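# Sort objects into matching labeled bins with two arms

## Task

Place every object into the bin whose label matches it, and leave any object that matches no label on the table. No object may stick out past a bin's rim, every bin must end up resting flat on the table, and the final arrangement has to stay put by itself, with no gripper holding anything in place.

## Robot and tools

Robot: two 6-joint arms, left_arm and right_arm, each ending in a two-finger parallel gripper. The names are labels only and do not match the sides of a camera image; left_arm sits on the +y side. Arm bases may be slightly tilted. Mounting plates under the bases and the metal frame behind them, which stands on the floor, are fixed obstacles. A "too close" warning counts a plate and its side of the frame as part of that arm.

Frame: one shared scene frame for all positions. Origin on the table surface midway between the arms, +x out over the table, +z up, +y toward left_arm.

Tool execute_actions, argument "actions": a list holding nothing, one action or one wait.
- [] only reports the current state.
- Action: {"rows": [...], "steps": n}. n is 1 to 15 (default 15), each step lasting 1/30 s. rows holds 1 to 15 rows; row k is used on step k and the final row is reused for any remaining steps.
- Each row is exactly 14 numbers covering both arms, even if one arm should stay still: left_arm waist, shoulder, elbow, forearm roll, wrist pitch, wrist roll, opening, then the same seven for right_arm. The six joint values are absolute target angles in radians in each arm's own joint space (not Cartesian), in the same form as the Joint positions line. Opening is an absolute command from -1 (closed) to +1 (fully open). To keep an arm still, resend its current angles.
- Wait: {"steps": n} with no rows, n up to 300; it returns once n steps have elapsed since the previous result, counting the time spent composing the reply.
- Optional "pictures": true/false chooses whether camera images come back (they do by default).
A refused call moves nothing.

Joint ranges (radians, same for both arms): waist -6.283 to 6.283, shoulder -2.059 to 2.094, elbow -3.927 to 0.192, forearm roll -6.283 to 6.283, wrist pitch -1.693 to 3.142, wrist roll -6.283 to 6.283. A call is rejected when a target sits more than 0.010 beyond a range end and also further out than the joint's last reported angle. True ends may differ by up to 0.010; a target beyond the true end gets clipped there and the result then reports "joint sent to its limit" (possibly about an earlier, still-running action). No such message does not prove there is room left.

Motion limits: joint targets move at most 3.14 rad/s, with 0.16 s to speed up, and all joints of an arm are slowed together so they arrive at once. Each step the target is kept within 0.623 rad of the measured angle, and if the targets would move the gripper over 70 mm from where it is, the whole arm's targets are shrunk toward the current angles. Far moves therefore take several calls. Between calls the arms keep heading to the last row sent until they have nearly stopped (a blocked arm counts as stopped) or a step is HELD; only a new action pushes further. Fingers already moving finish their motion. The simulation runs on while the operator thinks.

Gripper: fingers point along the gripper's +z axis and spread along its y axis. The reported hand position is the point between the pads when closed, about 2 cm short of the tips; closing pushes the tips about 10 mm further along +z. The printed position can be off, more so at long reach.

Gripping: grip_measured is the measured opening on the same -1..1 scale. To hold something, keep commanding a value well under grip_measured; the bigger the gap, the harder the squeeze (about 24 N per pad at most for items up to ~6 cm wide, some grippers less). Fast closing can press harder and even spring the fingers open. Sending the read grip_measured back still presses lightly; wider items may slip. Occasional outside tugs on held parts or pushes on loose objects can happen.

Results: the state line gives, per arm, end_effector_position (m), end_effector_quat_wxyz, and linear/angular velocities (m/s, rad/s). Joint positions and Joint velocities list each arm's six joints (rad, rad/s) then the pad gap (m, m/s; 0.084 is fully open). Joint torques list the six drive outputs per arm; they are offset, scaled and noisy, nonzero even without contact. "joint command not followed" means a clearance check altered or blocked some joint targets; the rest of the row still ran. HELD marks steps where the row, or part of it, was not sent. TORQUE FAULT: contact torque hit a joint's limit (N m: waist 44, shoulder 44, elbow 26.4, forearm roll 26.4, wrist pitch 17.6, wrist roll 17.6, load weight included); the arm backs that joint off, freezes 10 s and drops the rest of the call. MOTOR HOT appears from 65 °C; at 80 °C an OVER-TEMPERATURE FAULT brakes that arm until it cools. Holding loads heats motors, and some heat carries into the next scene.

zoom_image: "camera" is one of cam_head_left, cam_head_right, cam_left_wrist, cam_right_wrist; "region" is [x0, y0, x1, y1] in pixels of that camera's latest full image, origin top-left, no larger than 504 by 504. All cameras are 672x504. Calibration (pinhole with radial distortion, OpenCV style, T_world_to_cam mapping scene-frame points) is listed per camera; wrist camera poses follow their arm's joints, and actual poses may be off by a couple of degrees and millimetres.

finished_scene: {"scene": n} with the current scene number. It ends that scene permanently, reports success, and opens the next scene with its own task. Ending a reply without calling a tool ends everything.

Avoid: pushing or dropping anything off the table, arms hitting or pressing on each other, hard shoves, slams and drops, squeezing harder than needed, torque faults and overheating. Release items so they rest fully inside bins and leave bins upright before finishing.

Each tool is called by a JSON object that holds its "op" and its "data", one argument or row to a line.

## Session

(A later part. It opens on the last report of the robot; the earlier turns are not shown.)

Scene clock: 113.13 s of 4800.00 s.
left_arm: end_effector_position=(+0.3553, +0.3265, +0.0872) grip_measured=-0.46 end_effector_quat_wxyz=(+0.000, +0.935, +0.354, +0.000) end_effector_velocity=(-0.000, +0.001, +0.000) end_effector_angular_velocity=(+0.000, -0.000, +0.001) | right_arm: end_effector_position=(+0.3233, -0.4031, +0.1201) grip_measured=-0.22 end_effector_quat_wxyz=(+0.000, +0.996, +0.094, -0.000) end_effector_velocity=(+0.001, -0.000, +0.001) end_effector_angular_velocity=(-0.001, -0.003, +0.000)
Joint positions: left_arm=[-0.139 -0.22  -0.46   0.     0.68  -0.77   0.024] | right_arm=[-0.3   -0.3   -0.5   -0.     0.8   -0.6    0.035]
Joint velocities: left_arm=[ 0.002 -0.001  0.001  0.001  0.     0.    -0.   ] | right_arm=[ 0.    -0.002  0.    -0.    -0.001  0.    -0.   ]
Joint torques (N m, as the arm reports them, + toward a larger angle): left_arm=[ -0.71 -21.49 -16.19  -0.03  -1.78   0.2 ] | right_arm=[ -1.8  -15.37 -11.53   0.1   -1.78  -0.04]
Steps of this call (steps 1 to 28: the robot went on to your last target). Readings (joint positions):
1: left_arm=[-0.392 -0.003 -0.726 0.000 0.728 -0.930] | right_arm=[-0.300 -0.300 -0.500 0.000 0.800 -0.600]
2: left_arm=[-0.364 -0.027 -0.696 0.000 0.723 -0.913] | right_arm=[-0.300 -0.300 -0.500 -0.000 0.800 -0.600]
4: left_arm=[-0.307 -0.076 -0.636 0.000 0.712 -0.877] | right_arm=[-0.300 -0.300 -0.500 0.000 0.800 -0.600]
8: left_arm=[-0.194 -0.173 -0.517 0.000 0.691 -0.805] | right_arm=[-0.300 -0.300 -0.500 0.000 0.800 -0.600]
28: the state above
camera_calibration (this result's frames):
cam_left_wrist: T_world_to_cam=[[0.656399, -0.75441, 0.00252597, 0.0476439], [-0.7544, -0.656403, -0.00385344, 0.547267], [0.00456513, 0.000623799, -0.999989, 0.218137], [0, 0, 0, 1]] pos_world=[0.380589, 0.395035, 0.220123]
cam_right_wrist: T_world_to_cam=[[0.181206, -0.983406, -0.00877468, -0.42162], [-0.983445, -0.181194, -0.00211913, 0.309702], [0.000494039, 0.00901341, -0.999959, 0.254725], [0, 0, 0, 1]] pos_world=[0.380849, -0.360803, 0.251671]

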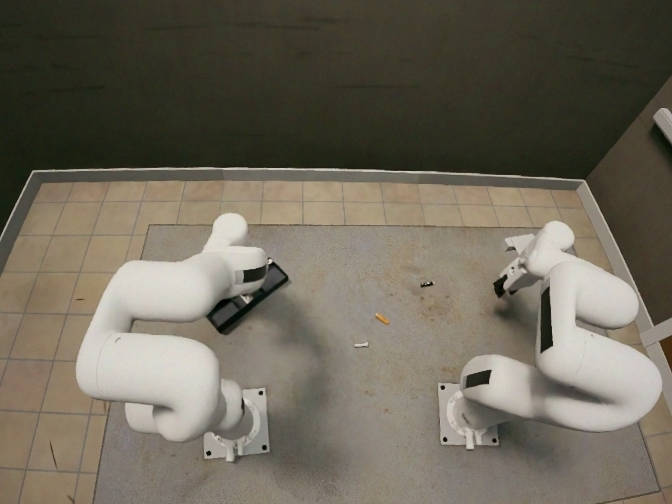

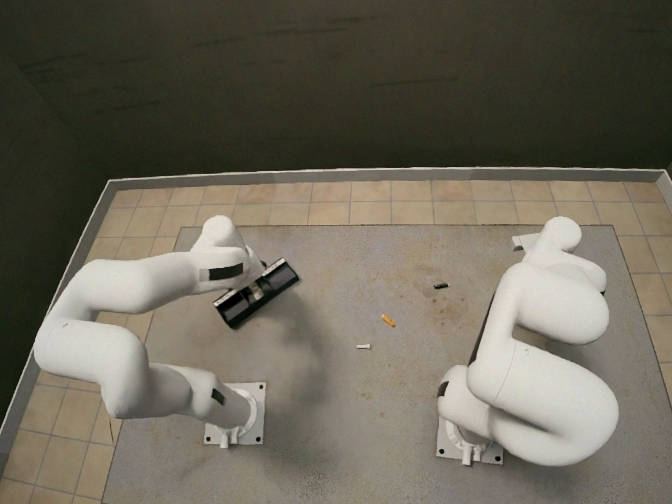

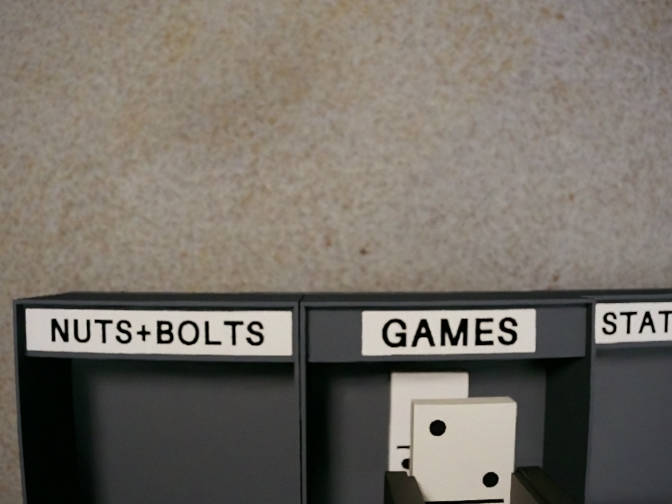

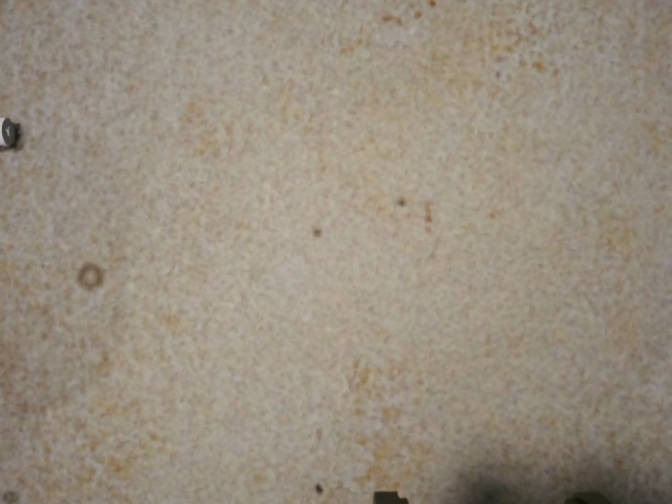

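{"op": "execute_actions", "data": {
  "actions": [
    {"rows":[[-0.139,-0.075,-0.424,0,0.499,-0.77,-0.8,-0.3,-0.3,-0.5,0,0.8,-0.6,-0.2]]}
  ],
  "pictures": false
}}

{"op": "execute_actions", "data": {
  "actions": [
    {"rows":[[-0.139,-0.075,-0.424,0,0.499,-0.77,-0.05,-0.3,-0.3,-0.5,0,0.8,-0.6,-0.2]],"steps":8}
  ],
  "pictures": false
}}

{"op": "execute_actions", "data": {
  "actions": [
    {"rows":[[-0.139,-0.22,-0.46,0,0.68,-0.77,-0.05,-0.3,-0.3,-0.5,0,0.8,-0.6,-0.2]],"steps":12}
  ]
}}

{"op": "execute_actions", "data": {
  "actions": [
    {"rows":[[-1.092,-0.126,-0.528,0,0.654,0.566,-0.05,-0.3,-0.3,-0.5,0,0.8,-0.6,-0.2]]}
  ],
  "pictures": false
}}

{"op": "execute_actions", "data": {
  "actions": [
    {"steps":28}
  ]
}}

Scene clock: 119.27 s of 4800.00 s.
left_arm: end_effector_position=(+0.3543, +0.3267, +0.0406) grip_measured=-0.46 end_effector_quat_wxyz=(+0.000, +0.935, +0.354, +0.001) end_effector_velocity=(-0.002, +0.000, -0.006) end_effector_angular_velocity=(+0.000, +0.002, -0.001) | right_arm: end_effector_position=(+0.3233, -0.4031, +0.1201) grip_measured=-0.22 end_effector_quat_wxyz=(+0.000, +0.996, +0.094, -0.000) end_effector_velocity=(+0.000, -0.000, +0.000) end_effector_angular_velocity=(-0.001, -0.001, -0.000)
Joint positions: left_arm=[-0.139 -0.077 -0.425 -0.     0.501 -0.77   0.024] | right_arm=[-0.3   -0.3   -0.5   -0.     0.8   -0.6    0.035]
Joint velocities: left_arm=[ 0.     0.013  0.008  0.    -0.019  0.001 -0.   ] | right_arm=[ 0.    -0.001  0.    -0.001 -0.001  0.001  0.   ]
Joint torques (N m, as the arm reports them, + toward a larger angle): left_arm=[ -1.11 -23.47 -14.35  -0.13  -2.14   0.33] | right_arm=[ -1.74 -15.24 -11.62   0.03  -1.85   0.17]
Steps of this call (steps 1 to 15: the robot went on to your last target; steps 16 to 90: nothing new was sent; then 2.63 s passed at rest; steps 91 to 105: all 15 steps of this action). Readings (joint positions):
91: left_arm=[-0.139 -0.220 -0.460 -0.000 0.680 -0.770] | right_arm=[-0.300 -0.300 -0.500 0.000 0.800 -0.600]
92: left_arm=[-0.139 -0.218 -0.460 -0.000 0.676 -0.770] | right_arm=[-0.300 -0.300 -0.500 -0.000 0.800 -0.600]
94: left_arm=[-0.139 -0.189 -0.455 -0.000 0.634 -0.770] | right_arm=[-0.300 -0.300 -0.500 -0.000 0.800 -0.600]
98: left_arm=[-0.139 -0.094 -0.425 0.000 0.530 -0.770] | right_arm=[-0.300 -0.300 -0.500 0.000 0.800 -0.600]
105: the state above

Scene clock: 119.53 s of 4800.00 s.
left_arm: end_effector_position=(+0.3537, +0.3267, +0.0398) grip_measured=-0.06 end_effector_quat_wxyz=(+0.000, +0.935, +0.354, +0.000) end_effector_velocity=(-0.001, -0.000, -0.001) end_effector_angular_velocity=(+0.000, +0.003, +0.002) | right_arm: end_effector_position=(+0.3233, -0.4031, +0.1201) grip_measured=-0.22 end_effector_quat_wxyz=(+0.000, +0.996, +0.094, -0.000) end_effector_velocity=(-0.000, +0.000, -0.001) end_effector_angular_velocity=(+0.002, +0.002, -0.000)
Joint positions: left_arm=[-0.139 -0.075 -0.424 -0.     0.499 -0.77   0.041] | right_arm=[-0.3   -0.3   -0.5    0.     0.8   -0.6    0.035]
Joint velocities: left_arm=[-0.     0.003  0.001  0.    -0.001 -0.002  0.   ] | right_arm=[ 0.     0.001  0.     0.001  0.001 -0.    -0.   ]
Joint torques (N m, as the arm reports them, + toward a larger angle): left_arm=[ -0.95 -22.86 -14.15   0.08  -1.66   0.22] | right_arm=[ -1.67 -15.42 -11.56   0.09  -1.95   0.07]
Steps of this call (steps 1 to 8: all 8 steps of this action). Readings (joint positions):
1: left_arm=[-0.139 -0.077 -0.425 -0.000 0.500 -0.770] | right_arm=[-0.300 -0.300 -0.500 -0.000 0.800 -0.600]
2: left_arm=[-0.139 -0.076 -0.425 -0.000 0.500 -0.770] | right_arm=[-0.300 -0.300 -0.500 -0.000 0.800 -0.600]
4: left_arm=[-0.139 -0.076 -0.424 -0.000 0.499 -0.770] | right_arm=[-0.300 -0.300 -0.500 -0.000 0.800 -0.600]
8: the state above

Scene clock: 119.93 s of 4800.00 s.
left_arm: end_effector_position=(+0.3555, +0.3266, +0.0860) grip_measured=-0.06 end_effector_quat_wxyz=(+0.000, +0.935, +0.354, +0.000) end_effector_velocity=(-0.029, +0.001, -0.008) end_effector_angular_velocity=(+0.004, +0.085, -0.003) | right_arm: end_effector_position=(+0.3233, -0.4031, +0.1201) grip_measured=-0.22 end_effector_quat_wxyz=(+0.000, +0.996, +0.094, -0.000) end_effector_velocity=(-0.000, +0.000, -0.000) end_effector_angular_velocity=(+0.001, +0.002, +0.001)
Joint positions: left_arm=[-0.139 -0.216 -0.459  0.     0.674 -0.77   0.041] | right_arm=[-0.3   -0.3   -0.5    0.     0.8   -0.6    0.035]
Joint velocities: left_arm=[-0.001 -0.022  0.027 -0.     0.08   0.003 -0.   ] | right_arm=[ 0.001 -0.     0.    -0.     0.002  0.001 -0.   ]
Joint torques (N m, as the arm reports them, + toward a larger angle): left_arm=[ -0.39 -21.4  -16.74   0.2   -1.97   0.12] | right_arm=[ -1.69 -15.22 -11.49  -0.01  -2.02   0.29]
Steps of this call (steps 1 to 12: all 12 steps of this action). Readings (joint positions):
1: left_arm=[-0.139 -0.075 -0.424 -0.000 0.499 -0.770] | right_arm=[-0.300 -0.300 -0.500 -0.000 0.800 -0.600]
2: left_arm=[-0.139 -0.077 -0.424 0.000 0.503 -0.770] | right_arm=[-0.300 -0.300 -0.500 -0.000 0.800 -0.600]
4: left_arm=[-0.139 -0.106 -0.429 0.000 0.545 -0.770] | right_arm=[-0.300 -0.300 -0.500 -0.000 0.800 -0.600]
8: left_arm=[-0.139 -0.201 -0.459 -0.000 0.649 -0.770] | right_arm=[-0.300 -0.300 -0.500 -0.000 0.800 -0.600]
12: the state above
camera_calibration (this result's frames):
cam_left_wrist: T_world_to_cam=[[0.656563, -0.754264, 0.00323419, 0.0473949], [-0.75425, -0.656571, -0.0045958, 0.547541], [0.00558992, 0.000578042, -0.999984, 0.216543], [0, 0, 0, 1]] pos_world=[0.380654, 0.395122, 0.218903]
cam_right_wrist: T_world_to_cam=[[0.181206, -0.983406, -0.00877472, -0.42162], [-0.983445, -0.181194, -0.00211919, 0.309702], [0.000494096, 0.00901347, -0.999959, 0.254725], [0, 0, 0, 1]] pos_world=[0.380849, -0.360803, 0.251671]

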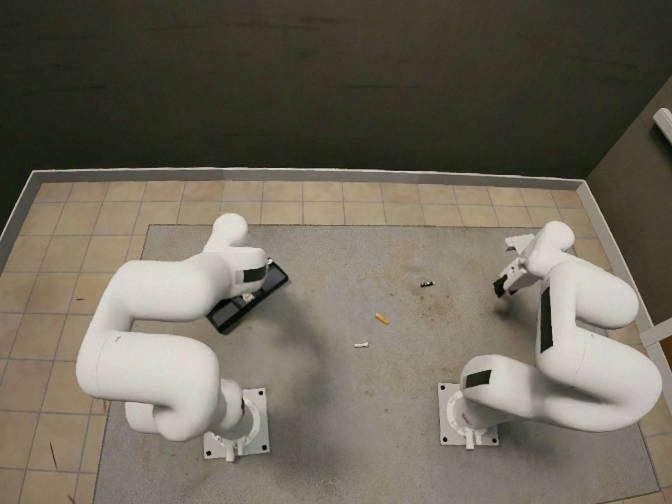

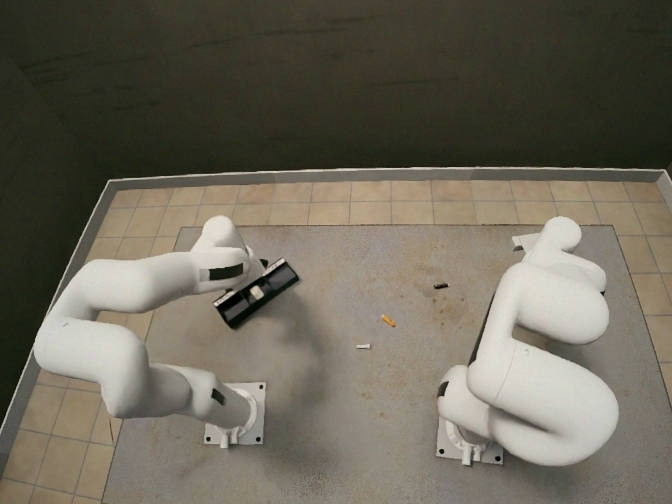

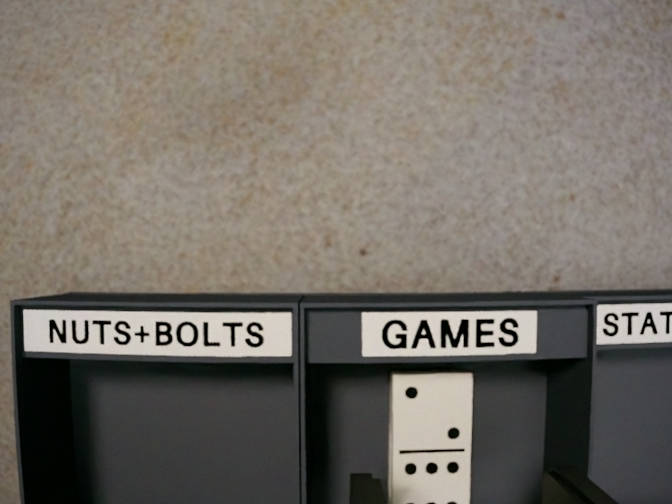

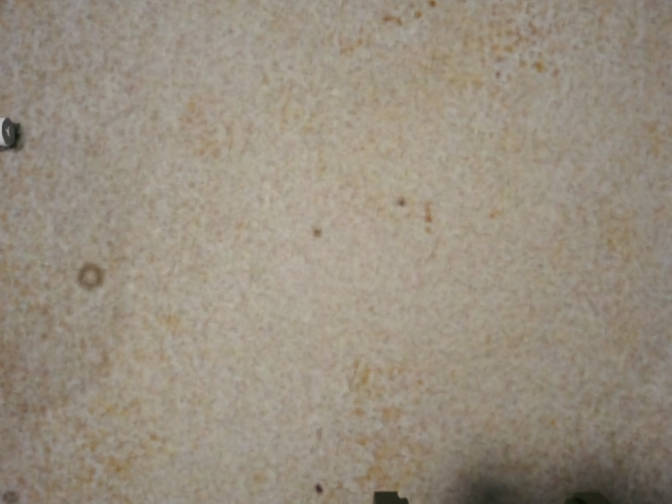

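Scene clock: 120.43 s of 4800.00 s.
left_arm: end_effector_position=(+0.3224, +0.1688, +0.0823) grip_measured=-0.06 end_effector_quat_wxyz=(-0.000, +0.994, -0.106, -0.001) end_effector_velocity=(-0.173, -0.350, -0.005) end_effector_angular_velocity=(-0.002, -0.001, -2.312) | right_arm: end_effector_position=(+0.3233, -0.4031, +0.1201) grip_measured=-0.22 end_effector_quat_wxyz=(+0.000, +0.996, +0.094, -0.000) end_effector_velocity=(-0.000, +0.000, -0.000) end_effector_angular_velocity=(+0.000, +0.001, +0.002)
Joint positions: left_arm=[-0.606 -0.163 -0.499  0.     0.663 -0.3    0.041] | right_arm=[-0.3   -0.3   -0.5    0.     0.8   -0.6    0.035]
Joint velocities: left_arm=[-1.102  0.083 -0.065  0.    -0.02   1.21   0.   ] | right_arm=[ 0.001  0.    -0.    -0.     0.001 -0.001  0.   ]
Joint torques (N m, as the arm reports them, + toward a larger angle): left_arm=[ -0.37 -22.24 -15.31   0.12  -1.57   0.32] | right_arm=[ -1.18 -15.07 -11.67  -0.2   -1.95   0.17]
Steps of this call (steps 1 to 15: all 15 steps of this action). Readings (joint positions):
1: left_arm=[-0.139 -0.217 -0.458 0.000 0.676 -0.770] | right_arm=[-0.300 -0.300 -0.500 -0.000 0.800 -0.600]
2: left_arm=[-0.142 -0.216 -0.459 -0.000 0.677 -0.766] | right_arm=[-0.300 -0.300 -0.500 0.000 0.800 -0.600]
4: left_arm=[-0.180 -0.209 -0.463 -0.000 0.675 -0.725] | right_arm=[-0.300 -0.300 -0.500 0.000 0.800 -0.600]
8: left_arm=[-0.340 -0.187 -0.480 0.000 0.669 -0.568] | right_arm=[-0.300 -0.300 -0.500 0.000 0.800 -0.600]
15: the state above

Scene clock: 121.37 s of 4800.00 s.
left_arm: end_effector_position=(+0.2108, +0.0370, +0.0798) grip_measured=-0.06 end_effector_quat_wxyz=(+0.000, +0.710, -0.704, -0.000) end_effector_velocity=(-0.001, -0.001, -0.000) end_effector_angular_velocity=(+0.001, +0.000, -0.010) | right_arm: end_effector_position=(+0.3233, -0.4031, +0.1201) grip_measured=-0.22 end_effector_quat_wxyz=(+0.000, +0.996, +0.094, -0.000) end_effector_velocity=(+0.000, -0.000, -0.000) end_effector_angular_velocity=(+0.000, -0.000, -0.001)
Joint positions: left_arm=[-1.091 -0.126 -0.528 -0.     0.654  0.565  0.041] | right_arm=[-0.3   -0.3   -0.5   -0.     0.8   -0.6    0.035]
Joint velocities: left_arm=[-0.005  0.     0.     0.     0.     0.005 -0.   ] | right_arm=[-0.     0.001 -0.     0.    -0.    -0.    -0.   ]
Joint torques (N m, as the arm reports them, + toward a larger angle): left_arm=[ -0.65 -23.07 -16.18   0.07  -1.99   0.37] | right_arm=[ -2.09 -15.   -11.8   -0.14  -1.96   0.07]
Steps of this call (steps 1 to 28: the robot went on to your last target). Readings (joint positions):
1: left_arm=[-0.642 -0.160 -0.501 0.000 0.663 -0.259] | right_arm=[-0.300 -0.300 -0.500 -0.000 0.800 -0.600]
2: left_arm=[-0.678 -0.158 -0.503 0.000 0.662 -0.215] | right_arm=[-0.300 -0.300 -0.500 0.000 0.800 -0.600]
4: left_arm=[-0.748 -0.152 -0.507 0.000 0.661 -0.118] | right_arm=[-0.300 -0.300 -0.500 -0.000 0.800 -0.600]
8: left_arm=[-0.880 -0.142 -0.515 0.000 0.658 0.117] | right_arm=[-0.300 -0.300 -0.500 -0.000 0.800 -0.600]
28: the state above
camera_calibration (this result's frames):
cam_left_wrist: T_world_to_cam=[[-0.999997, 0.00069089, 0.00253017, 0.24531], [0.000681126, 0.999992, -0.00385764, 0.0277258], [-0.00253281, -0.0038559, -0.999989, 0.213203], [0, 0, 0, 1]] pos_world=[0.24583, -0.027073, 0.212687]
cam_right_wrist: T_world_to_cam=[[0.181206, -0.983406, -0.00877463, -0.42162], [-0.983445, -0.181194, -0.00211918, 0.309702], [0.000494103, 0.00901337, -0.999959, 0.254725], [0, 0, 0, 1]] pos_world=[0.380849, -0.360803, 0.251671]

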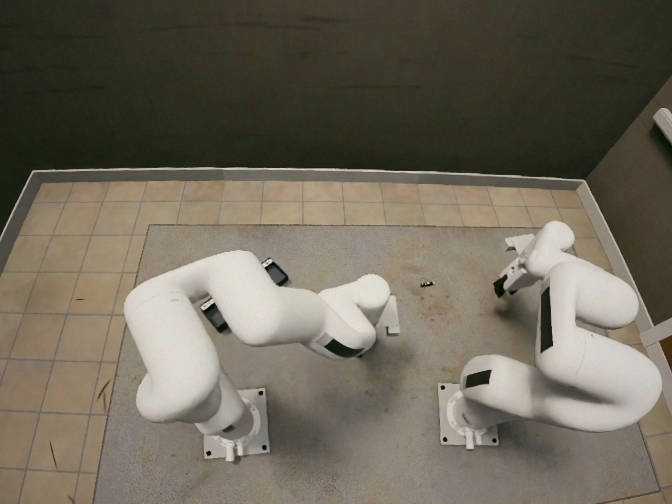

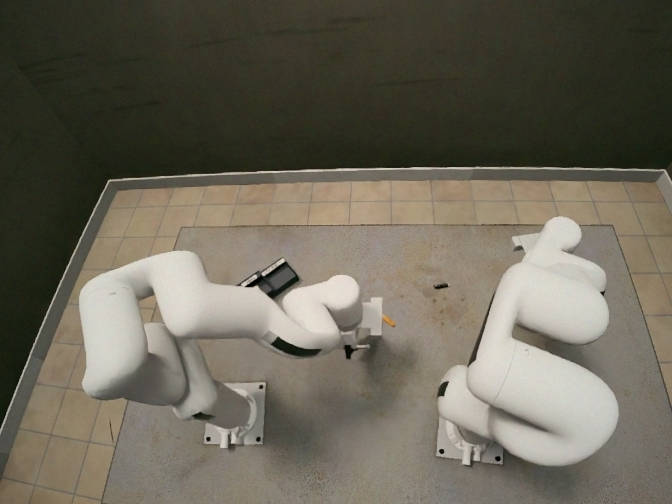

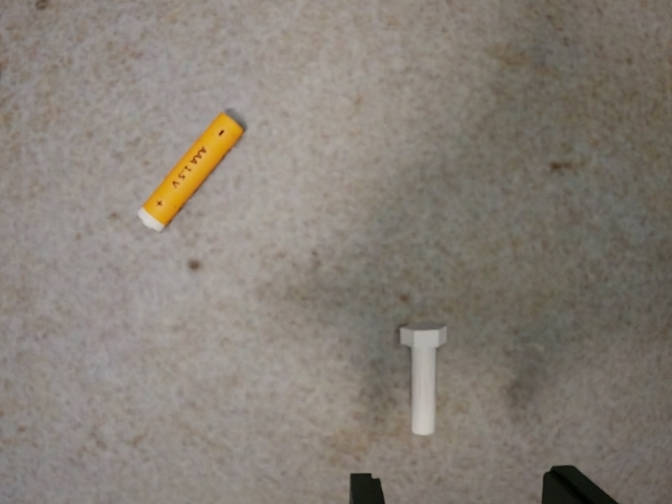

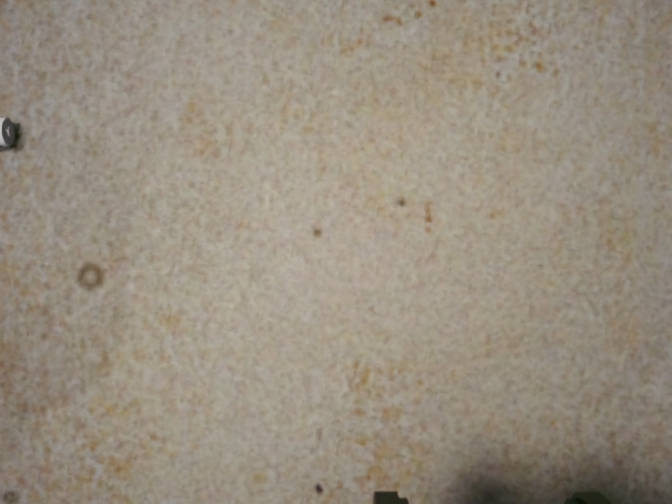

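{"op": "execute_actions", "data": {
  "actions": [
    {"rows":[[-1.111,0.091,-0.563,0,0.472,0.547,-0.05,-0.3,-0.3,-0.5,0,0.8,-0.6,-0.2]]}
  ],
  "pictures": false
}}

{"op": "execute_actions", "data": {
  "actions": [
    {"rows":[[-1.111,0.091,-0.563,0,0.472,0.547,-0.5,-0.3,-0.3,-0.5,0,0.8,-0.6,-0.2],[-1.111,0.091,-0.563,0,0.472,0.547,-0.6,-0.3,-0.3,-0.5,0,0.8,-0.6,-0.2],[-1.111,0.091,-0.563,0,0.472,0.547,-0.7,-0.3,-0.3,-0.5,0,0.8,-0.6,-0.2],[-1.111,0.091,-0.563,0,0.472,0.547,-0.8,-0.3,-0.3,-0.5,0,0.8,-0.6,-0.2],[-1.111,0.091,-0.563,0,0.472,0.547,-1,-0.3,-0.3,-0.5,0,0.8,-0.6,-0.2]]}
  ],
  "pictures": false
}}

{"op": "execute_actions", "data": {
  "actions": [
    {"rows":[[-1.111,-0.09,-0.587,0,0.677,0.547,-1,-0.3,-0.3,-0.5,0,0.8,-0.6,-0.2]],"steps":10}
  ],
  "pictures": false
}}

{"op": "execute_actions", "data": {
  "actions": [
    {"rows":[[0.072,-0.426,-0.283,0,0.709,-0.559,-1,-0.3,-0.3,-0.5,0,0.8,-0.6,-0.2]]}
  ],
  "pictures": false
}}

{"op": "execute_actions", "data": {
  "actions": [
    {"steps":32}
  ]
}}

Scene clock: 135.53 s of 4800.00 s.
left_arm: end_effector_position=(+0.2139, +0.0185, +0.0254) grip_measured=-0.06 end_effector_quat_wxyz=(-0.000, -0.709, +0.705, -0.001) end_effector_velocity=(+0.001, -0.003, -0.005) end_effector_angular_velocity=(-0.005, -0.003, -0.001) | right_arm: end_effector_position=(+0.3233, -0.4031, +0.1201) grip_measured=-0.22 end_effector_quat_wxyz=(+0.000, +0.996, +0.094, -0.000) end_effector_velocity=(+0.000, -0.000, +0.000) end_effector_angular_velocity=(-0.001, -0.001, +0.000)
Joint positions: left_arm=[-1.111  0.088 -0.563 -0.     0.474  0.547  0.041] | right_arm=[-0.3   -0.3   -0.5    0.     0.8   -0.6    0.035]
Joint velocities: left_arm=[-0.002  0.019 -0.003 -0.    -0.023 -0.001 -0.   ] | right_arm=[-0.    -0.     0.    -0.    -0.001 -0.    -0.   ]
Joint torques (N m, as the arm reports them, + toward a larger angle): left_arm=[ -0.28 -27.01 -13.59   0.09  -1.97   0.18] | right_arm=[ -1.78 -15.26 -11.66  -0.13  -1.86   0.16]
Steps of this call (steps 1 to 30: the robot went on to your last target; steps 31 to 100: nothing new was sent; then 10.33 s passed at rest; steps 101 to 115: all 15 steps of this action). Readings (joint positions):
101: left_arm=[-1.092 -0.126 -0.528 -0.000 0.654 0.566] | right_arm=[-0.300 -0.300 -0.500 -0.000 0.800 -0.600]
102: left_arm=[-1.092 -0.123 -0.529 -0.000 0.651 0.566] | right_arm=[-0.300 -0.300 -0.500 0.000 0.800 -0.600]
104: left_arm=[-1.095 -0.087 -0.537 -0.000 0.615 0.562] | right_arm=[-0.300 -0.300 -0.500 -0.000 0.800 -0.600]
108: left_arm=[-1.108 0.056 -0.554 0.000 0.507 0.551] | right_arm=[-0.300 -0.300 -0.500 -0.000 0.800 -0.600]
115: the state above

Scene clock: 136.03 s of 4800.00 s.
left_arm: end_effector_position=(+0.2136, +0.0188, +0.0243) grip_measured=-0.86 end_effector_quat_wxyz=(-0.000, -0.709, +0.705, -0.000) end_effector_velocity=(-0.000, +0.000, -0.001) end_effector_angular_velocity=(+0.001, +0.001, +0.001) | right_arm: end_effector_position=(+0.3233, -0.4031, +0.1201) grip_measured=-0.22 end_effector_quat_wxyz=(+0.000, +0.996, +0.094, -0.000) end_effector_velocity=(-0.000, -0.000, +0.000) end_effector_angular_velocity=(+0.000, -0.000, -0.002)
Joint positions: left_arm=[-1.111  0.091 -0.563  0.     0.472  0.547  0.006] | right_arm=[-0.3   -0.3   -0.5   -0.     0.8   -0.6    0.035]
Joint velocities: left_arm=[-0.     0.001  0.001 -0.001 -0.    -0.001  0.   ] | right_arm=[-0.001 -0.    -0.     0.001  0.     0.001 -0.   ]
Joint torques (N m, as the arm reports them, + toward a larger angle): left_arm=[ -0.71 -26.85 -13.78  -0.12  -1.72   0.22] | right_arm=[ -1.71 -15.15 -11.62  -0.04  -1.88   0.13]
Steps of this call (steps 1 to 15: all 15 steps of this action). Readings (joint positions):
1: left_arm=[-1.111 0.088 -0.563 -0.000 0.473 0.547] | right_arm=[-0.300 -0.300 -0.500 0.000 0.800 -0.600]
2: left_arm=[-1.111 0.089 -0.563 -0.000 0.473 0.547] | right_arm=[-0.300 -0.300 -0.500 -0.000 0.800 -0.600]
4: left_arm=[-1.111 0.090 -0.563 -0.000 0.472 0.547] | right_arm=[-0.300 -0.300 -0.500 -0.000 0.800 -0.600]
8: left_arm=[-1.111 0.090 -0.563 -0.000 0.472 0.547] | right_arm=[-0.300 -0.300 -0.500 -0.000 0.800 -0.600]
15: the state above

Scene clock: 136.37 s of 4800.00 s.
left_arm: end_effector_position=(+0.2152, +0.0162, +0.0845) grip_measured=-0.86 end_effector_quat_wxyz=(-0.001, -0.709, +0.705, -0.006) end_effector_velocity=(-0.028, +0.045, +0.013) end_effector_angular_velocity=(+0.119, +0.074, -0.002) | right_arm: end_effector_position=(+0.3233, -0.4031, +0.1201) grip_measured=-0.22 end_effector_quat_wxyz=(+0.000, +0.996, +0.094, -0.000) end_effector_velocity=(+0.000, -0.000, +0.001) end_effector_angular_velocity=(-0.001, -0.002, +0.000)
Joint positions: left_arm=[-1.111 -0.081 -0.59  -0.     0.659  0.547  0.006] | right_arm=[-0.3   -0.3   -0.5    0.     0.8   -0.6    0.035]
Joint velocities: left_arm=[-0.001 -0.122  0.046  0.     0.216  0.001  0.   ] | right_arm=[-0.001 -0.002 -0.    -0.001 -0.    -0.    -0.   ]
Joint torques (N m, as the arm reports them, + toward a larger angle): left_arm=[ -0.26 -19.09 -13.41   0.25  -1.62   0.31] | right_arm=[ -1.75 -15.33 -11.8    0.01  -1.98   0.08]
Steps of this call (steps 1 to 10: all 10 steps of this action). Readings (joint positions):
1: left_arm=[-1.111 0.091 -0.563 0.000 0.472 0.547] | right_arm=[-0.300 -0.300 -0.500 0.000 0.800 -0.600]
2: left_arm=[-1.111 0.089 -0.563 0.000 0.476 0.547] | right_arm=[-0.300 -0.300 -0.500 -0.000 0.800 -0.600]
4: left_arm=[-1.111 0.057 -0.564 0.000 0.518 0.547] | right_arm=[-0.300 -0.300 -0.500 -0.000 0.800 -0.600]
8: left_arm=[-1.111 -0.063 -0.588 -0.000 0.638 0.547] | right_arm=[-0.300 -0.300 -0.500 0.000 0.800 -0.600]
10: the state above

Scene clock: 136.87 s of 4800.00 s.
left_arm: end_effector_position=(+0.2911, +0.1676, +0.0891) grip_measured=-0.86 end_effector_quat_wxyz=(-0.000, +0.947, -0.321, -0.001) end_effector_velocity=(+0.135, +0.376, +0.002) end_effector_angular_velocity=(+0.001, -0.002, +2.375) | right_arm: end_effector_position=(+0.3233, -0.4031, +0.1201) grip_measured=-0.22 end_effector_quat_wxyz=(+0.000, +0.996, +0.094, -0.000) end_effector_velocity=(+0.000, +0.001, -0.000) end_effector_angular_velocity=(+0.001, +0.001, +0.001)
Joint positions: left_arm=[-0.655 -0.276 -0.415 -0.     0.692  0.091  0.006] | right_arm=[-0.3   -0.3   -0.5   -0.     0.8   -0.6    0.035]
Joint velocities: left_arm=[ 1.191 -0.33   0.29   0.     0.039 -1.184  0.   ] | right_arm=[ 0.001  0.001 -0.     0.001  0.    -0.    -0.   ]
Joint torques (N m, as the arm reports them, + toward a larger angle): left_arm=[ -0.44 -18.43 -16.21   0.12  -1.77   0.29] | right_arm=[ -1.58 -15.32 -11.81  -0.08  -1.84   0.26]
Steps of this call (steps 1 to 15: all 15 steps of this action). Readings (joint positions):
1: left_arm=[-1.111 -0.084 -0.588 -0.000 0.665 0.547] | right_arm=[-0.300 -0.300 -0.500 0.000 0.800 -0.600]
2: left_arm=[-1.108 -0.087 -0.585 0.000 0.669 0.543] | right_arm=[-0.300 -0.300 -0.500 -0.000 0.800 -0.600]
4: left_arm=[-1.071 -0.107 -0.564 0.000 0.673 0.502] | right_arm=[-0.300 -0.300 -0.500 -0.000 0.800 -0.600]
8: left_arm=[-0.923 -0.181 -0.498 -0.000 0.681 0.358] | right_arm=[-0.300 -0.300 -0.500 -0.000 0.800 -0.600]
15: the state above

Scene clock: 137.93 s of 4800.00 s.
left_arm: end_effector_position=(+0.2989, +0.3896, +0.0872) grip_measured=-0.86 end_effector_quat_wxyz=(-0.000, +0.935, +0.354, -0.000) end_effector_velocity=(-0.001, +0.001, -0.000) end_effector_angular_velocity=(+0.000, +0.001, +0.004) | right_arm: end_effector_position=(+0.3233, -0.4031, +0.1201) grip_measured=-0.22 end_effector_quat_wxyz=(+0.000, +0.996, +0.094, -0.000) end_effector_velocity=(-0.000, -0.001, +0.000) end_effector_angular_velocity=(-0.001, -0.001, -0.002)
Joint positions: left_arm=[ 0.071 -0.426 -0.283  0.     0.709 -0.559  0.006] | right_arm=[-0.3   -0.3   -0.5   -0.     0.8   -0.6    0.035]
Joint velocities: left_arm=[ 0.005 -0.001  0.001  0.     0.001  0.    -0.   ] | right_arm=[-0.002 -0.001  0.    -0.    -0.    -0.    -0.   ]
Joint torques (N m, as the arm reports them, + toward a larger angle): left_arm=[ -0.69 -15.04 -16.74  -0.11  -1.5    0.24] | right_arm=[ -1.74 -15.05 -11.65   0.1   -1.91   0.31]
Steps of this call (steps 1 to 32: the robot went on to your last target). Readings (joint positions):
1: left_arm=[-0.616 -0.287 -0.405 -0.000 0.693 0.051] | right_arm=[-0.300 -0.300 -0.500 0.000 0.800 -0.600]
2: left_arm=[-0.575 -0.297 -0.396 -0.000 0.694 0.011] | right_arm=[-0.300 -0.300 -0.500 0.000 0.800 -0.600]
4: left_arm=[-0.494 -0.315 -0.381 -0.000 0.696 -0.068] | right_arm=[-0.300 -0.300 -0.500 -0.000 0.800 -0.600]
8: left_arm=[-0.327 -0.347 -0.352 -0.000 0.700 -0.213] | right_arm=[-0.300 -0.300 -0.500 0.000 0.800 -0.600]
32: the state above
camera_calibration (this result's frames):
cam_left_wrist: T_world_to_cam=[[0.65592, -0.754826, 0.00249312, 0.132524], [-0.754817, -0.655924, -0.00380486, 0.546052], [0.00450731, 0.000613832, -0.99999, 0.21831], [0, 0, 0, 1]] pos_world=[0.32426, 0.458067, 0.220055]
cam_right_wrist: T_world_to_cam=[[0.181206, -0.983406, -0.00877458, -0.42162], [-0.983445, -0.181194, -0.00211915, 0.309702], [0.000494079, 0.00901332, -0.999959, 0.254725], [0, 0, 0, 1]] pos_world=[0.380849, -0.360804, 0.251671]

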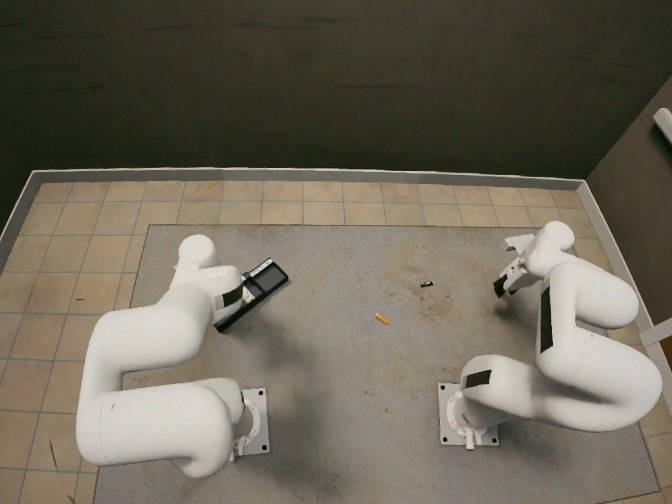

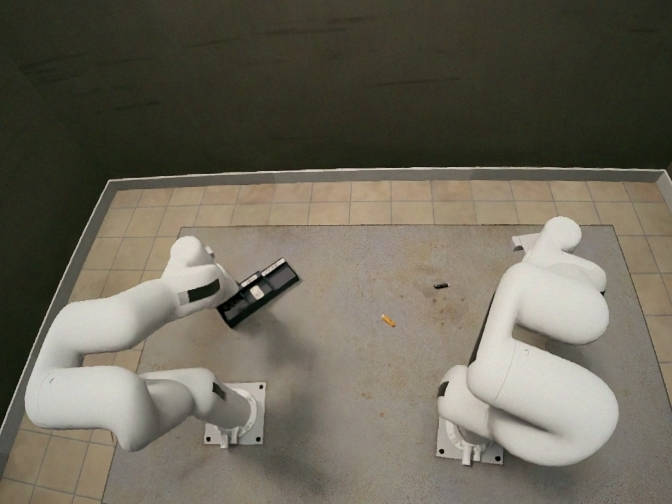

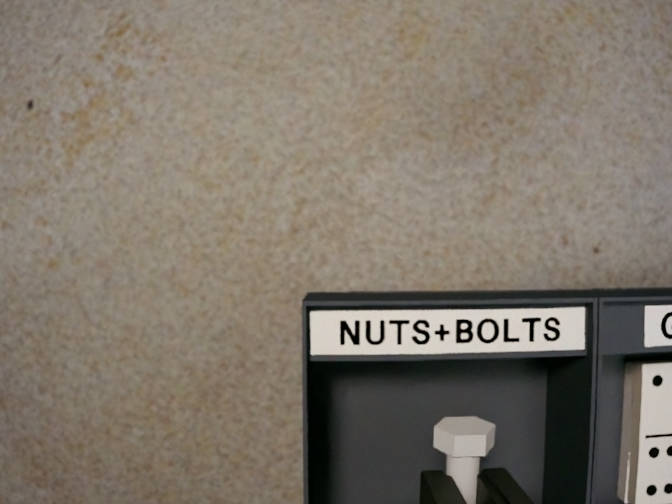

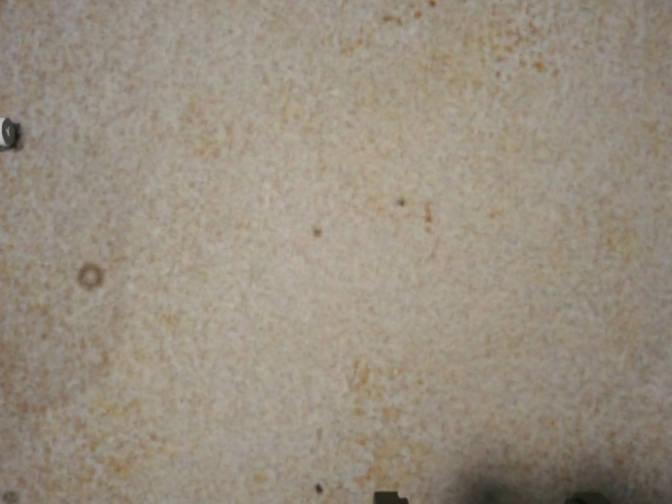

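{"op": "execute_actions", "data": {
  "actions": [
    {"rows":[[0.072,-0.215,-0.245,0,0.46,-0.559,-1,-0.3,-0.3,-0.5,0,0.8,-0.6,-0.2]]}
  ],
  "pictures": false
}}

{"op": "execute_actions", "data": {
  "actions": [
    {"rows":[[0.072,-0.215,-0.245,0,0.46,-0.559,-0.3,-0.3,-0.3,-0.5,0,0.8,-0.6,-0.2]],"steps":8}
  ],
  "pictures": false
}}

{"op": "execute_actions", "data": {
  "actions": [
    {"rows":[[0.072,-0.426,-0.283,0,0.709,-0.559,-0.3,-0.3,-0.3,-0.5,0,0.8,-0.6,-0.2]],"steps":10}
  ],
  "pictures": false
}}

{"op": "execute_actions", "data": {
  "actions": [
    {"rows":[[-0.2,-0.65,-0.35,0,1.0,0.3,-0.3,-0.3,-0.3,-0.5,0,0.8,-0.6,-0.2]]}
  ]
}}

Scene clock: 142.77 s of 4800.00 s.
left_arm: end_effector_position=(+0.2997, +0.3899, +0.0335) grip_measured=-0.86 end_effector_quat_wxyz=(+0.000, +0.935, +0.354, +0.001) end_effector_velocity=(+0.002, +0.000, -0.005) end_effector_angular_velocity=(+0.002, -0.011, -0.001) | right_arm: end_effector_position=(+0.3233, -0.4031, +0.1201) grip_measured=-0.22 end_effector_quat_wxyz=(+0.000, +0.996, +0.094, -0.000) end_effector_velocity=(+0.000, +0.000, +0.000) end_effector_angular_velocity=(+0.000, -0.000, +0.002)
Joint positions: left_arm=[ 0.072 -0.218 -0.246 -0.     0.463 -0.559  0.006] | right_arm=[-0.3   -0.3   -0.5   -0.     0.8   -0.6    0.035]
Joint velocities: left_arm=[-0.001  0.021  0.004  0.    -0.037 -0.    -0.   ] | right_arm=[ 0.001 -0.     0.     0.     0.    -0.001 -0.   ]
Joint torques (N m, as the arm reports them, + toward a larger angle): left_arm=[ -0.38 -17.94 -13.34   0.14  -1.63   0.22] | right_arm=[ -1.6  -15.16 -11.67  -0.03  -1.7    0.12]
Steps of this call (steps 1 to 15: the robot went on to your last target; steps 16 to 90: nothing new was sent; then 1.33 s passed at rest; steps 91 to 105: all 15 steps of this action). Readings (joint positions):
91: left_arm=[0.072 -0.426 -0.283 -0.000 0.709 -0.559] | right_arm=[-0.300 -0.300 -0.500 -0.000 0.800 -0.600]
92: left_arm=[0.072 -0.424 -0.283 -0.000 0.705 -0.559] | right_arm=[-0.300 -0.300 -0.500 -0.000 0.800 -0.600]
94: left_arm=[0.072 -0.392 -0.279 -0.000 0.663 -0.559] | right_arm=[-0.300 -0.300 -0.500 -0.000 0.800 -0.600]
98: left_arm=[0.072 -0.255 -0.250 0.000 0.514 -0.559] | right_arm=[-0.300 -0.300 -0.500 0.000 0.800 -0.600]
105: the state above

Scene clock: 143.03 s of 4800.00 s.
left_arm: end_effector_position=(+0.2992, +0.3898, +0.0326) grip_measured=-0.32 end_effector_quat_wxyz=(+0.000, +0.935, +0.354, +0.000) end_effector_velocity=(-0.001, -0.000, -0.001) end_effector_angular_velocity=(-0.001, +0.003, -0.000) | right_arm: end_effector_position=(+0.3233, -0.4031, +0.1201) grip_measured=-0.22 end_effector_quat_wxyz=(+0.000, +0.996, +0.094, -0.000) end_effector_velocity=(-0.000, -0.000, +0.000) end_effector_angular_velocity=(-0.000, -0.000, -0.002)
Joint positions: left_arm=[ 0.072 -0.216 -0.245 -0.     0.46  -0.559  0.03 ] | right_arm=[-0.3   -0.3   -0.5    0.     0.8   -0.6    0.035]
Joint velocities: left_arm=[-0.     0.004  0.001 -0.    -0.002  0.001  0.   ] | right_arm=[-0.001 -0.001 -0.    -0.     0.001  0.001  0.   ]
Joint torques (N m, as the arm reports them, + toward a larger angle): left_arm=[ -0.71 -18.02 -13.69  -0.25  -1.66   0.06] | right_arm=[ -1.53 -15.33 -11.67  -0.02  -1.91   0.28]
Steps of this call (steps 1 to 8: all 8 steps of this action). Readings (joint positions):
1: left_arm=[0.072 -0.218 -0.246 -0.000 0.462 -0.559] | right_arm=[-0.300 -0.300 -0.500 -0.000 0.800 -0.600]
2: left_arm=[0.072 -0.217 -0.246 -0.000 0.461 -0.559] | right_arm=[-0.300 -0.300 -0.500 -0.000 0.800 -0.600]
4: left_arm=[0.072 -0.216 -0.246 -0.000 0.461 -0.559] | right_arm=[-0.300 -0.300 -0.500 0.000 0.800 -0.600]
8: the state above

Scene clock: 143.37 s of 4800.00 s.
left_arm: end_effector_position=(+0.3029, +0.3905, +0.0853) grip_measured=-0.32 end_effector_quat_wxyz=(+0.001, +0.935, +0.354, +0.005) end_effector_velocity=(-0.039, -0.007, +0.034) end_effector_angular_velocity=(-0.017, +0.099, -0.001) | right_arm: end_effector_position=(+0.3233, -0.4031, +0.1201) grip_measured=-0.22 end_effector_quat_wxyz=(+0.000, +0.996, +0.094, -0.000) end_effector_velocity=(-0.000, +0.000, -0.000) end_effector_angular_velocity=(+0.001, +0.001, +0.000)
Joint positions: left_arm=[ 0.072 -0.412 -0.284 -0.     0.685 -0.559  0.03 ] | right_arm=[-0.3   -0.3   -0.5    0.     0.8   -0.6    0.035]
Joint velocities: left_arm=[-0.001 -0.2    0.005 -0.     0.295 -0.    -0.   ] | right_arm=[-0.    -0.     0.    -0.     0.002 -0.    -0.   ]
Joint torques (N m, as the arm reports them, + toward a larger angle): left_arm=[ -0.57  -8.78 -13.65   0.24  -1.88   0.1 ] | right_arm=[ -1.61 -15.28 -11.76   0.11  -2.03   0.09]
Steps of this call (steps 1 to 10: all 10 steps of this action). Readings (joint positions):
1: left_arm=[0.072 -0.216 -0.245 -0.000 0.460 -0.559] | right_arm=[-0.300 -0.300 -0.500 0.000 0.800 -0.600]
2: left_arm=[0.072 -0.218 -0.245 0.000 0.464 -0.559] | right_arm=[-0.300 -0.300 -0.500 0.000 0.800 -0.600]
4: left_arm=[0.072 -0.249 -0.249 0.000 0.506 -0.559] | right_arm=[-0.300 -0.300 -0.500 0.000 0.800 -0.600]
8: left_arm=[0.072 -0.386 -0.279 -0.000 0.655 -0.559] | right_arm=[-0.300 -0.300 -0.500 0.000 0.800 -0.600]
10: the state above

Scene clock: 143.87 s of 4800.00 s.
left_arm: end_effector_position=(+0.2911, +0.3166, +0.1514) grip_measured=-0.32 end_effector_quat_wxyz=(-0.000, +0.987, -0.162, +0.001) end_effector_velocity=(-0.027, -0.049, +0.041) end_effector_angular_velocity=(+0.005, +0.025, -0.999) | right_arm: end_effector_position=(+0.3233, -0.4031, +0.1201) grip_measured=-0.22 end_effector_quat_wxyz=(+0.000, +0.996, +0.094, -0.000) end_effector_velocity=(+0.000, +0.000, -0.000) end_effector_angular_velocity=(+0.001, +0.000, -0.002)
Joint positions: left_arm=[-0.185 -0.638 -0.347 -0.     0.982  0.234  0.03 ] | right_arm=[-0.3   -0.3   -0.5    0.     0.8   -0.6    0.035]
Joint velocities: left_arm=[-0.184 -0.151 -0.038  0.     0.214  0.816 -0.   ] | right_arm=[-0.     0.001 -0.     0.001  0.     0.001 -0.   ]
Joint torques (N m, as the arm reports them, + toward a larger angle): left_arm=[  1.21  -6.69 -17.5    0.24  -1.8   -0.22] | right_arm=[ -1.71 -15.28 -11.73   0.01  -1.79   0.25]
Steps of this call (steps 1 to 15: all 15 steps of this action). Readings (joint positions):
1: left_arm=[0.072 -0.417 -0.283 -0.000 0.693 -0.559] | right_arm=[-0.300 -0.300 -0.500 -0.000 0.800 -0.600]
2: left_arm=[0.071 -0.420 -0.282 -0.000 0.700 -0.555] | right_arm=[-0.300 -0.300 -0.500 0.000 0.800 -0.600]
4: left_arm=[0.054 -0.436 -0.284 -0.000 0.725 -0.514] | right_arm=[-0.300 -0.300 -0.500 0.000 0.800 -0.600]
8: left_arm=[-0.052 -0.525 -0.313 0.000 0.838 -0.256] | right_arm=[-0.300 -0.300 -0.500 0.000 0.800 -0.600]
15: the state above
camera_calibration (this result's frames):
cam_left_wrist: T_world_to_cam=[[-0.32776, -0.944759, 0.00188737, 0.42897], [-0.944744, 0.327742, -0.00656797, 0.236823], [0.00558658, -0.0039358, -0.999977, 0.283732], [0, 0, 0, 1]] pos_world=[0.362751, 0.328773, 0.284471]
cam_right_wrist: T_world_to_cam=[[0.181206, -0.983406, -0.00877486, -0.42162], [-0.983445, -0.181194, -0.0021193, 0.309702], [0.000494174, 0.00901363, -0.999959, 0.254725], [0, 0, 0, 1]] pos_world=[0.380849, -0.360803, 0.251671]

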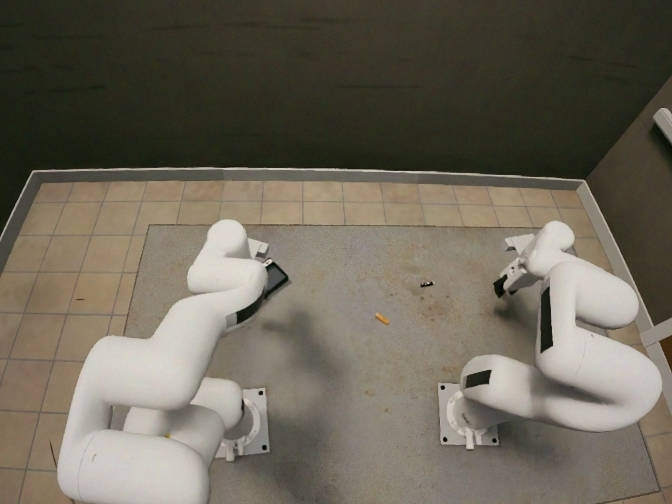

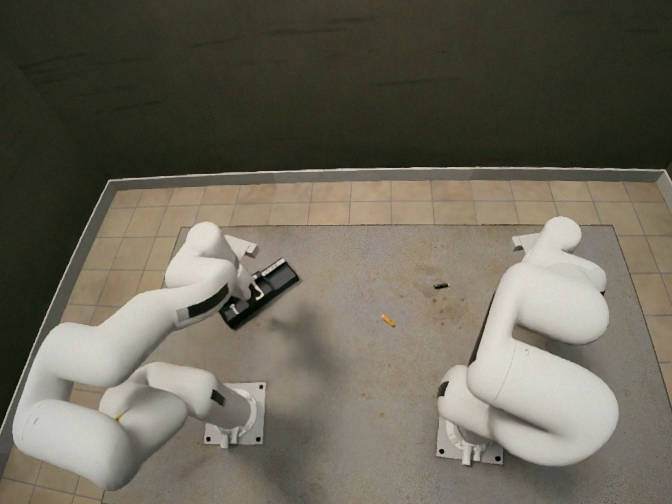

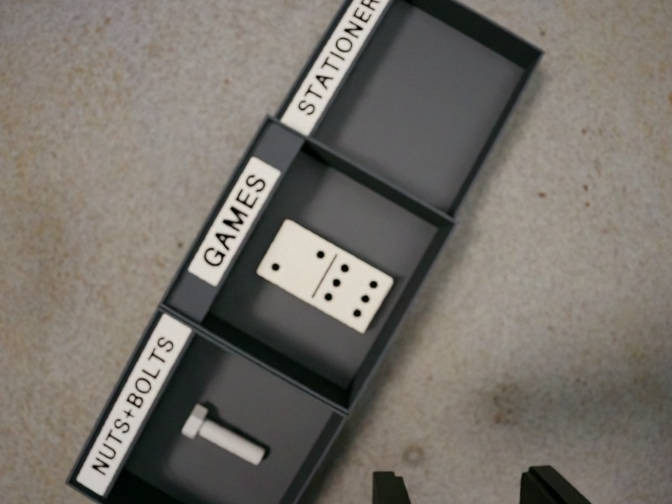

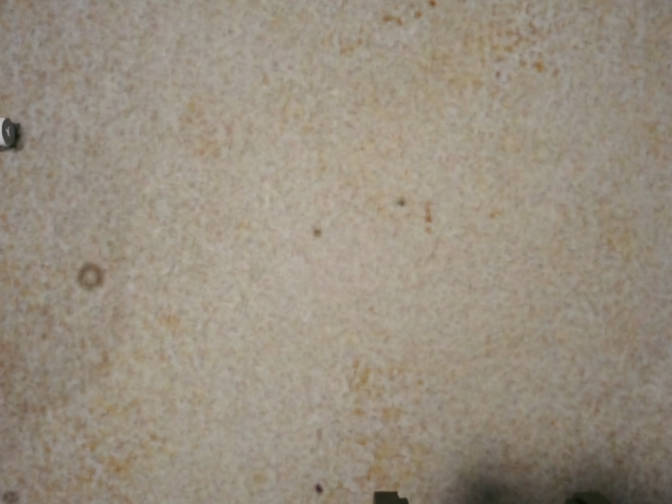

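{"op": "finished_scene", "data": {
  "scene": 1
}}

The scene is finished: the task was done.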